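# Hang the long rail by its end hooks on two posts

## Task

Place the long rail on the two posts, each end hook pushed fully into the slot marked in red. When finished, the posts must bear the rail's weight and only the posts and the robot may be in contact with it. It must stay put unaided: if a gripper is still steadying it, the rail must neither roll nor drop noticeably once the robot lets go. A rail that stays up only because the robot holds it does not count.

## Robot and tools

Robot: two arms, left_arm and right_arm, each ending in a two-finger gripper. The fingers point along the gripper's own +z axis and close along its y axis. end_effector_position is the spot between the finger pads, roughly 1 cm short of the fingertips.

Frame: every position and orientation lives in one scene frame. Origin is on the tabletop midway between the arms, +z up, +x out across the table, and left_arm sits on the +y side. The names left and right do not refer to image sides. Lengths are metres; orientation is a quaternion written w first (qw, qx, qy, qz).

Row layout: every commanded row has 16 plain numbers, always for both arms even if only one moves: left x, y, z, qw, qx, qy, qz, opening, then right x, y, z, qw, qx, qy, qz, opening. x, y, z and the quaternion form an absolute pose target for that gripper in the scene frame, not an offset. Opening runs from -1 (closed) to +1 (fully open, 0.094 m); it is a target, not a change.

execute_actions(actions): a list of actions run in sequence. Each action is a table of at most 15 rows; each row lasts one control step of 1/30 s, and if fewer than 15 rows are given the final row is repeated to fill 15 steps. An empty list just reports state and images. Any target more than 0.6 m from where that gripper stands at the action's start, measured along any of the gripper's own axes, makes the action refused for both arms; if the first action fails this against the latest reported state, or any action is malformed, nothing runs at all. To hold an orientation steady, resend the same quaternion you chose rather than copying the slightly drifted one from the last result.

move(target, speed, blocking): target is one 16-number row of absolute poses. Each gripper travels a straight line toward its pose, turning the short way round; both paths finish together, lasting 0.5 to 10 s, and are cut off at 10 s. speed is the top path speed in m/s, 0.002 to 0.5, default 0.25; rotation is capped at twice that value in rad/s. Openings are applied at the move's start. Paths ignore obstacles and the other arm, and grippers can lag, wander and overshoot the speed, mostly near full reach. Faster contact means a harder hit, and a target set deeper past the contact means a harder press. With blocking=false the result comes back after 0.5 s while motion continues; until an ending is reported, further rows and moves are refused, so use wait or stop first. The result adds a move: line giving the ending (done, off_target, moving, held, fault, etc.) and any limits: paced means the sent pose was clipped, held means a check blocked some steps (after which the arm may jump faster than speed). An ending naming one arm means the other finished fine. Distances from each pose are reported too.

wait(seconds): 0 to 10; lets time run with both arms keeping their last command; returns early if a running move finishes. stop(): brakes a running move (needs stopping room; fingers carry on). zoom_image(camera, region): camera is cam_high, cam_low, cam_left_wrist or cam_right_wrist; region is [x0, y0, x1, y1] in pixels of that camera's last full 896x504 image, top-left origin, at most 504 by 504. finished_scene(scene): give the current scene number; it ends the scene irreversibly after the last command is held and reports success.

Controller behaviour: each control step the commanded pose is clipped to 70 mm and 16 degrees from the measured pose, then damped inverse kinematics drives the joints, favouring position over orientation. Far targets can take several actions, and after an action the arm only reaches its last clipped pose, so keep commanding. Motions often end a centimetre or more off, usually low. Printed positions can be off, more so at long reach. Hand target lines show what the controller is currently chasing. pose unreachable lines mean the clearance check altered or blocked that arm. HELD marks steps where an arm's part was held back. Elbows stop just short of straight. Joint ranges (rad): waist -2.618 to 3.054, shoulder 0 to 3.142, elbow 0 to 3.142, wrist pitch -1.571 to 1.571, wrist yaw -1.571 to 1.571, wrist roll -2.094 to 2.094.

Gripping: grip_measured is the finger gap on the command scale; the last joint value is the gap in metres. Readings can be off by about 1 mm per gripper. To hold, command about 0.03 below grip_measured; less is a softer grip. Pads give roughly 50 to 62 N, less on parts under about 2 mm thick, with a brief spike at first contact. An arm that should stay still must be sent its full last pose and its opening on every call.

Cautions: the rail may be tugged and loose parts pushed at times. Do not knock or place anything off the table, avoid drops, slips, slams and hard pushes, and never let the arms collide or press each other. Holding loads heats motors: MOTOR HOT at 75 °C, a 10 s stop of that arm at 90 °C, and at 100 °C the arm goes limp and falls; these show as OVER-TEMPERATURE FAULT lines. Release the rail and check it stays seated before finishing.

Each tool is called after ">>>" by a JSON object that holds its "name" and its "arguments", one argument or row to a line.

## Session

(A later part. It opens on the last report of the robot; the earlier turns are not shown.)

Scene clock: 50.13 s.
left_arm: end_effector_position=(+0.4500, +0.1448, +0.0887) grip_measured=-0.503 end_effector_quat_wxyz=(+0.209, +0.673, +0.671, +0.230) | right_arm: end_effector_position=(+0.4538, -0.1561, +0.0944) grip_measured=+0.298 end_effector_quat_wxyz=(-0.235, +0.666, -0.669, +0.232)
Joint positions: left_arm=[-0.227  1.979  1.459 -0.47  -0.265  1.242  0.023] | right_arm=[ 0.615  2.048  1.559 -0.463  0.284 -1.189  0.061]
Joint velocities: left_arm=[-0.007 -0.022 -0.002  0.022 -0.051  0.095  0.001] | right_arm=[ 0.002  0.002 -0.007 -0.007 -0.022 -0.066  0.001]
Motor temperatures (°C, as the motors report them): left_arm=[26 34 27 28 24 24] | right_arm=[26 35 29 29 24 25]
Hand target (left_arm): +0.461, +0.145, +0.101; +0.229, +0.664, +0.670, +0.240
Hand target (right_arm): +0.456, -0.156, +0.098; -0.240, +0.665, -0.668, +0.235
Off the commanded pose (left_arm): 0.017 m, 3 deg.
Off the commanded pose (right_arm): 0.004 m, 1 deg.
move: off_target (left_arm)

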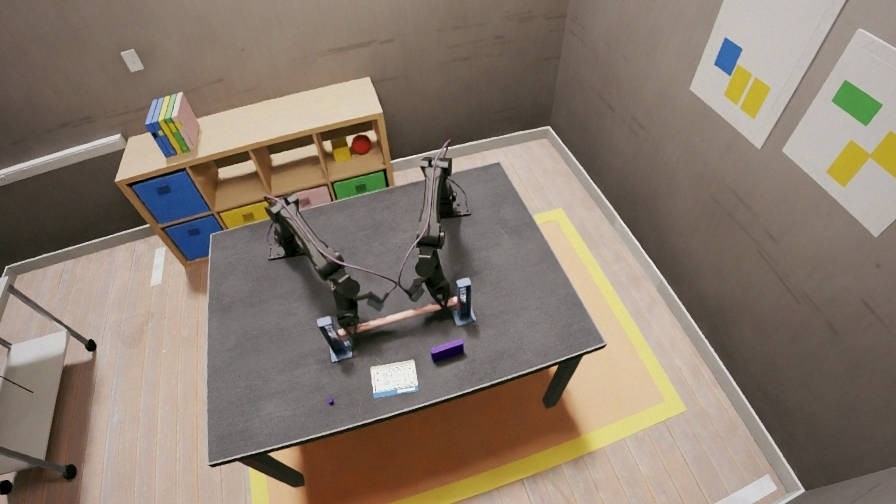

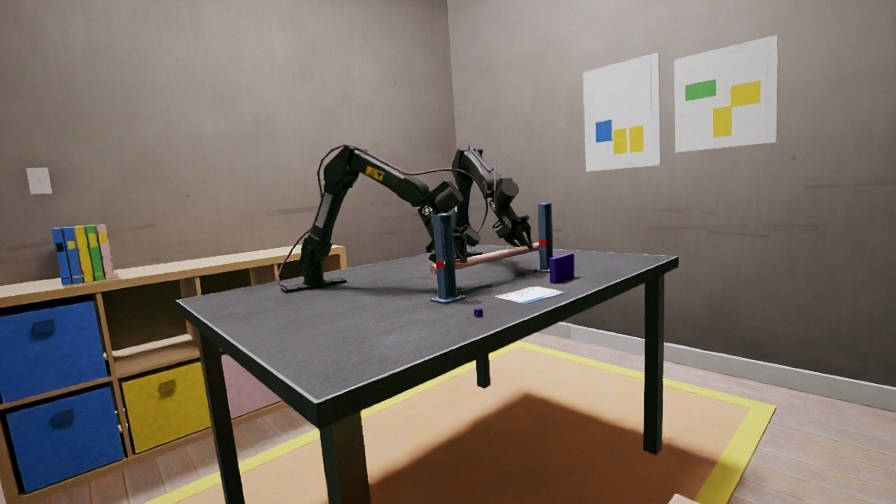

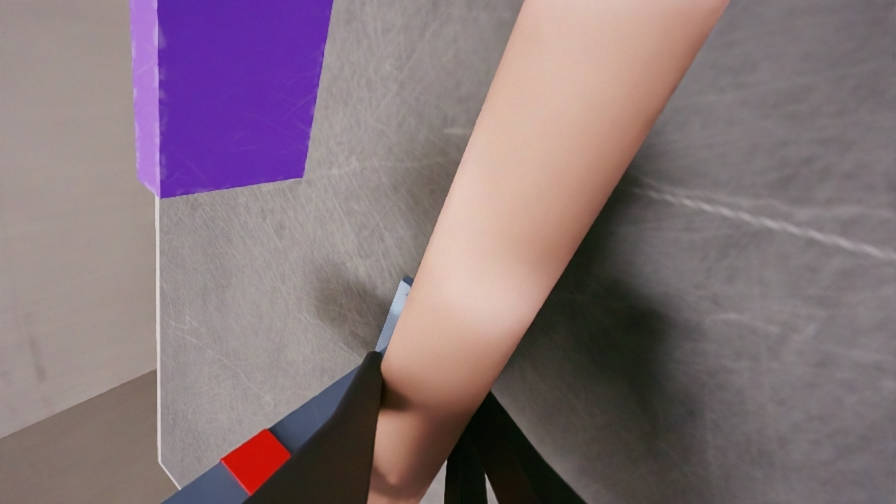

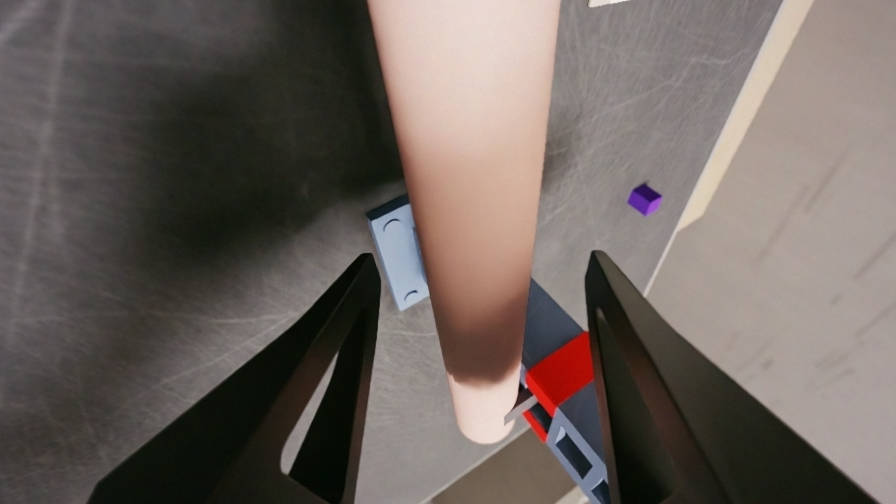

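The right hook is seated at the bottom of the red slot. Releasing the left gripper and withdrawing.

>>> {"name": "execute_actions", "arguments": {
  "actions": [
    [[0.456,0.1445,0.096,0.22,0.668,0.672,0.235,-0.3,0.456,-0.1555,0.098,-0.24,0.665,-0.668,0.235,0.3]],
    [[0.456,0.1445,0.098,0.22,0.668,0.672,0.235,0.3,0.456,-0.1555,0.098,-0.24,0.665,-0.668,0.235,0.3]]
  ]
}}

>>> {"name": "move", "arguments": {
  "target": [0.42,0.13,0.145,0.22,0.668,0.672,0.235,0.3,0.42,-0.16,0.145,-0.24,0.665,-0.668,0.235,0.3],
  "speed": 0.1
}}

Scene clock: 51.33 s.
left_arm: end_effector_position=(+0.4493, +0.1449, +0.0877) grip_measured=+0.298 end_effector_quat_wxyz=(+0.207, +0.674, +0.671, +0.229) | right_arm: end_effector_position=(+0.4538, -0.1561, +0.0944) grip_measured=+0.298 end_effector_quat_wxyz=(-0.235, +0.666, -0.668, +0.232)
Joint positions: left_arm=[-0.227  1.98   1.459 -0.473 -0.264  1.242  0.061] | right_arm=[ 0.615  2.048  1.559 -0.463  0.284 -1.189  0.061]
Joint velocities: left_arm=[-0.007 -0.007 -0.012 -0.022  0.022 -0.066 -0.001] | right_arm=[-0.002  0.007 -0.012 -0.007 -0.007  0.007 -0.   ]
Motor temperatures (°C, as the motors report them): left_arm=[26 34 27 28 24 24] | right_arm=[26 35 29 29 24 25]
Hand target (left_arm): +0.456, +0.145, +0.098; +0.220, +0.668, +0.671, +0.235
Hand target (right_arm): +0.456, -0.156, +0.098; -0.240, +0.665, -0.668, +0.235
Off the commanded pose (left_arm): 0.012 m, 2 deg.
Off the commanded pose (right_arm): 0.004 m, 1 deg.
Step readings (end_effector_position; steps 1 to 15: 1st action; 16 to 30: 2nd action):
0: left_arm (+0.4500, +0.1448, +0.0887) | right_arm (+0.4538, -0.1561, +0.0944)
1: left_arm (+0.4500, +0.1448, +0.0887) | right_arm (+0.4538, -0.1561, +0.0944)
2: left_arm (+0.4500, +0.1448, +0.0887) | right_arm (+0.4538, -0.1561, +0.0944)
4: left_arm (+0.4493, +0.1449, +0.0877) | right_arm (+0.4538, -0.1561, +0.0944)
8: left_arm (+0.4493, +0.1449, +0.0877) | right_arm (+0.4538, -0.1561, +0.0944)
15: left_arm (+0.4493, +0.1449, +0.0877) | right_arm (+0.4538, -0.1561, +0.0944)
16: left_arm (+0.4493, +0.1449, +0.0877) | right_arm (+0.4538, -0.1561, +0.0944)
17: left_arm (+0.4493, +0.1449, +0.0877) | right_arm (+0.4538, -0.1561, +0.0944)
19: left_arm (+0.4493, +0.1449, +0.0877) | right_arm (+0.4538, -0.1561, +0.0944)
23: left_arm (+0.4493, +0.1449, +0.0877) | right_arm (+0.4538, -0.1561, +0.0944)
30: end_effector_position above

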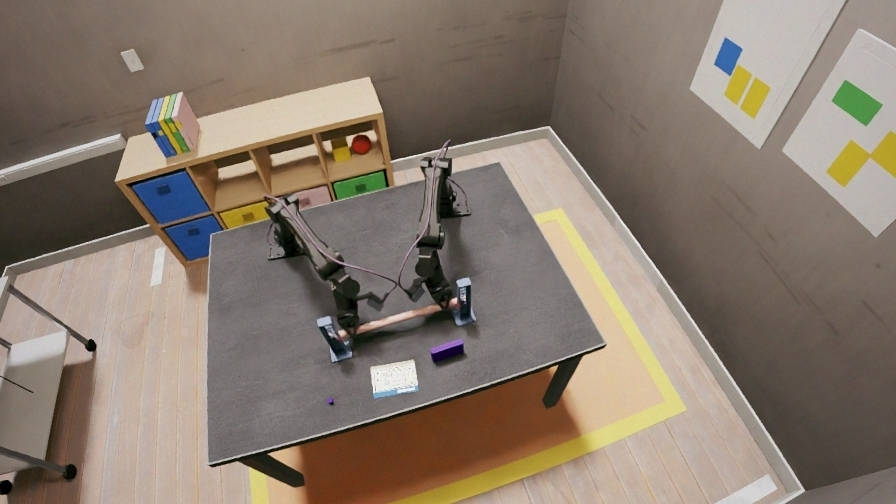

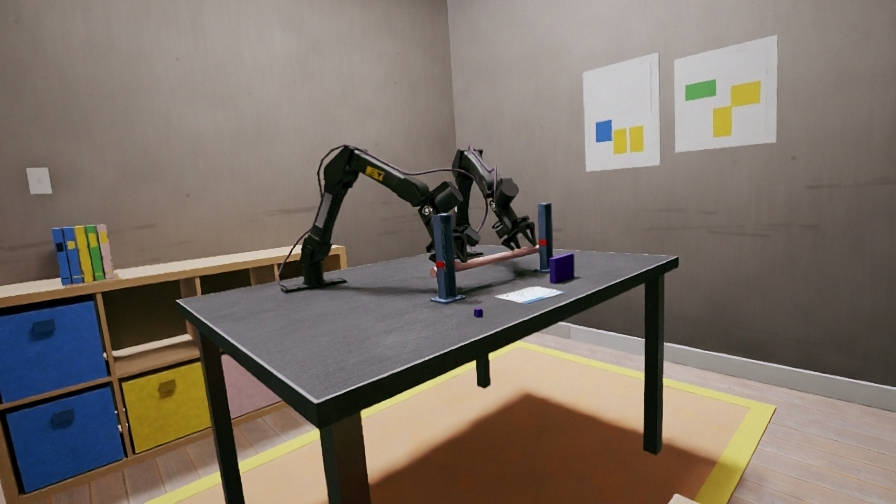

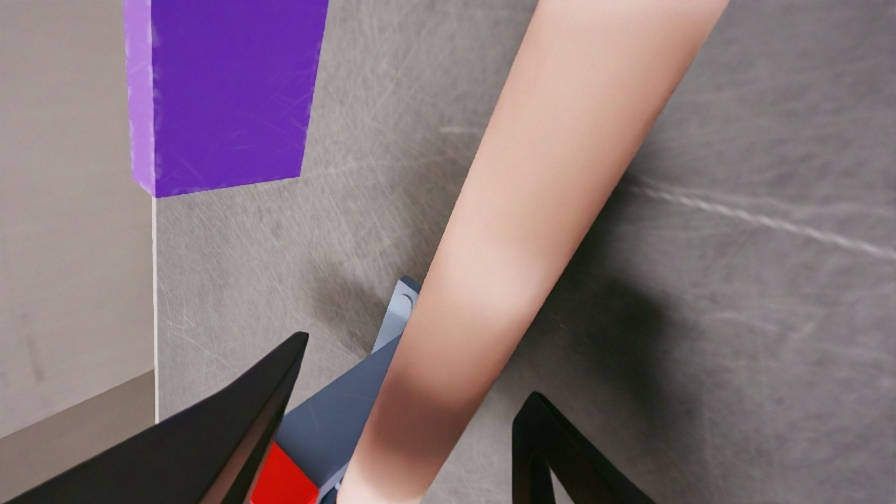

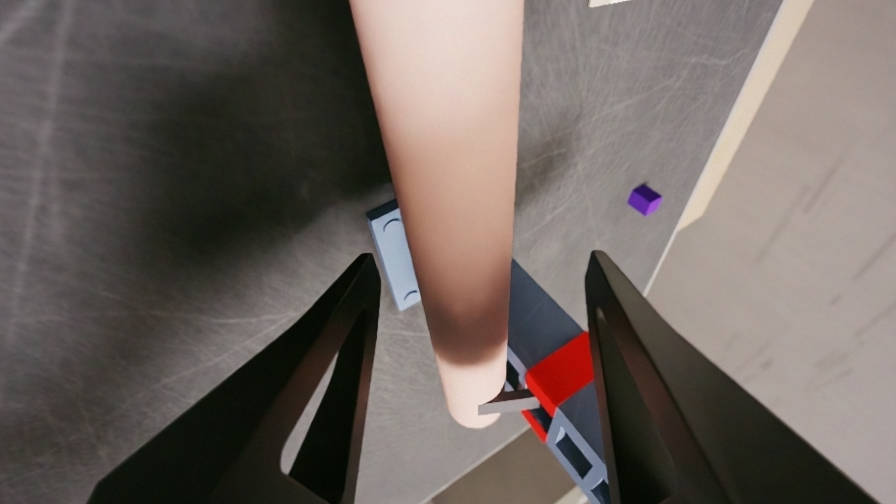

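Scene clock: 52.53 s.
left_arm: end_effector_position=(+0.4150, +0.1343, +0.1206) grip_measured=+0.298 end_effector_quat_wxyz=(+0.196, +0.679, +0.670, +0.224) | right_arm: end_effector_position=(+0.4261, -0.1614, +0.1430) grip_measured=+0.298 end_effector_quat_wxyz=(-0.241, +0.665, -0.666, +0.237)
Joint positions: left_arm=[-0.287  1.871  1.459 -0.621 -0.292  1.193  0.061] | right_arm=[ 0.636  1.9    1.536 -0.575  0.299 -1.178  0.061]
Joint velocities: left_arm=[ 0.002  0.012 -0.007 -0.066  0.081 -0.037  0.   ] | right_arm=[-0.007  0.002 -0.007 -0.022 -0.081 -0.037  0.   ]
Motor temperatures (°C, as the motors report them): left_arm=[26 34 28 28 24 24] | right_arm=[26 35 29 29 24 25]
Hand target (left_arm): +0.419, +0.130, +0.145; +0.220, +0.668, +0.672, +0.234
Hand target (right_arm): +0.419, -0.161, +0.145; -0.240, +0.665, -0.668, +0.234
Off the commanded pose (left_arm): 0.025 m, 3 deg.
Off the commanded pose (right_arm): 0.007 m, 0 deg.
move: off_target (left_arm)

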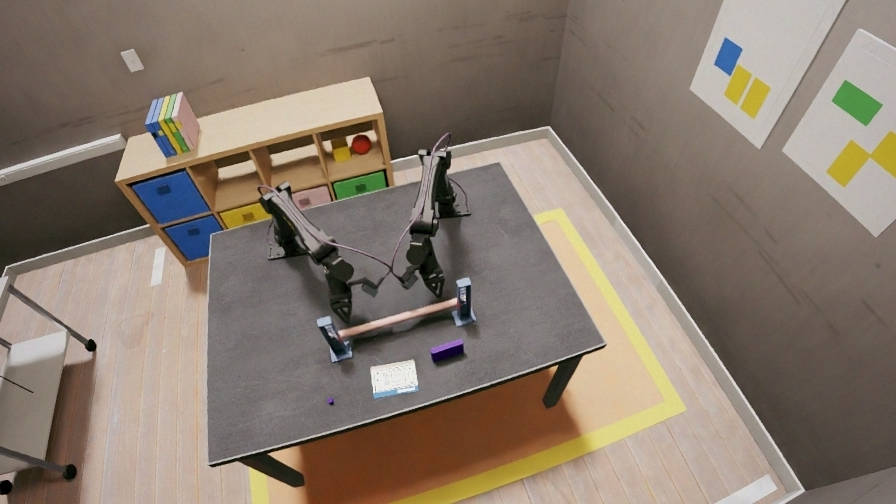

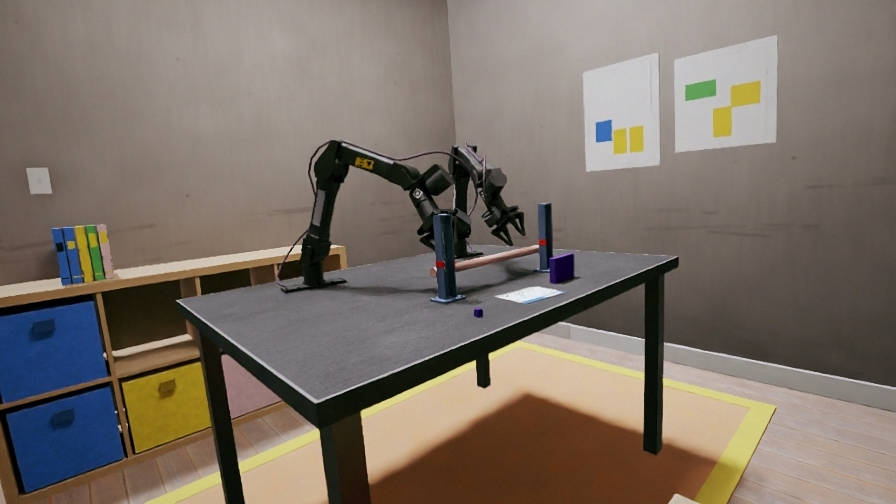

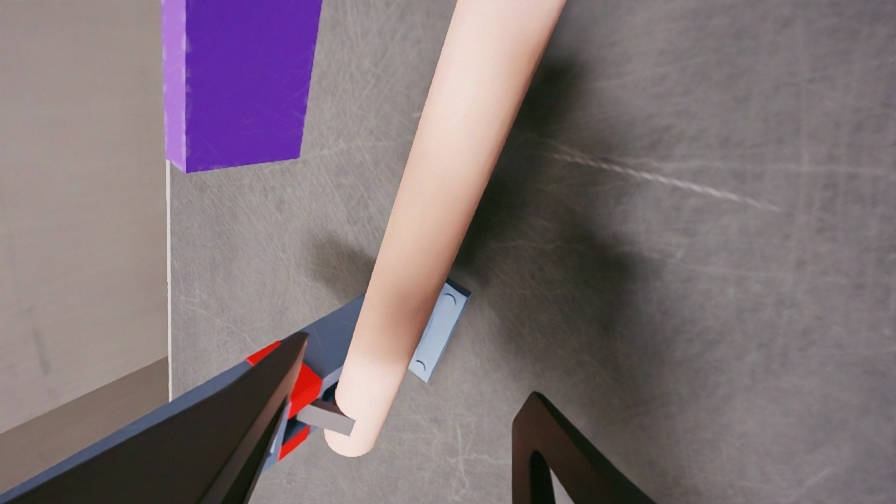

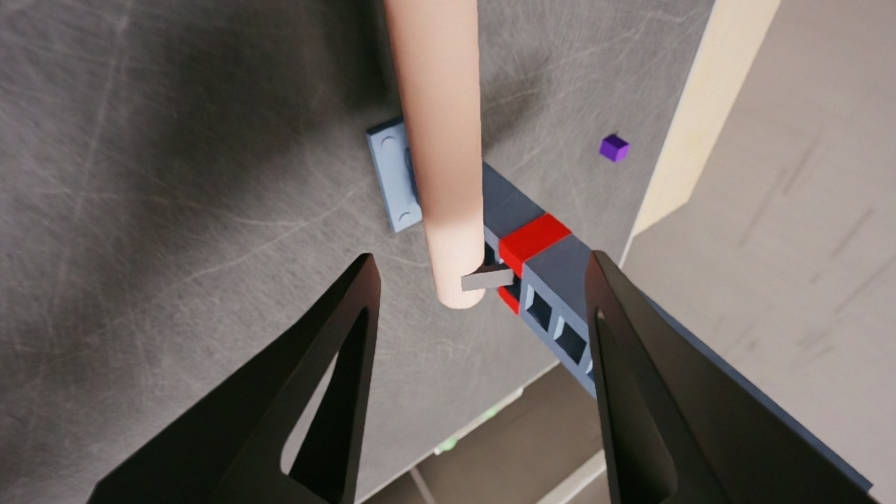

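>>> {"name": "zoom_image", "arguments": {
  "camera": "cam_right_wrist",
  "region": [430, 200, 590, 330]
}}

>>> {"name": "zoom_image", "arguments": {
  "camera": "cam_left_wrist",
  "region": [240, 340, 400, 470]
}}

Region (430, 200, 590, 330) of cam_right_wrist's 896x504 image, scaled by 3.150, with more detail than that image has; it fills the top 410 rows of this view, and the rest is white.

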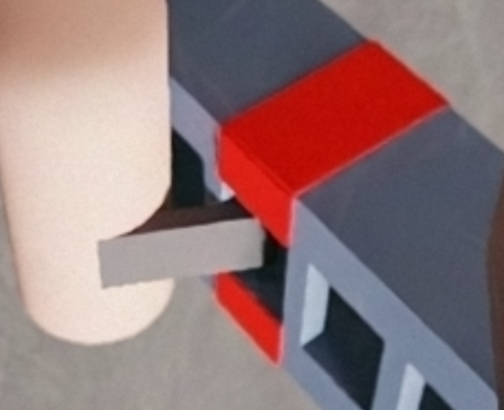

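Region (240, 340, 400, 470) of cam_left_wrist's 896x504 image, scaled by 3.150, with more detail than that image has; it fills the top 410 rows of this view, and the rest is white.

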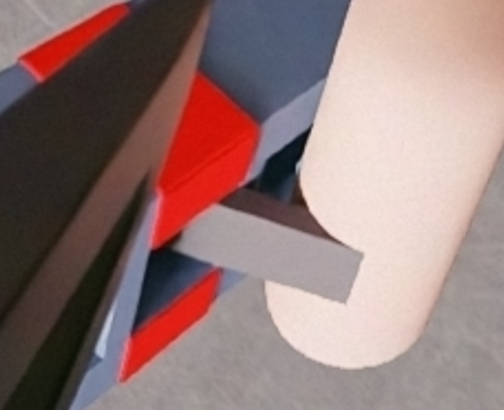

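>>> {"name": "finished_scene", "arguments": {
  "scene": 1
}}

The scene is finished: the task was done.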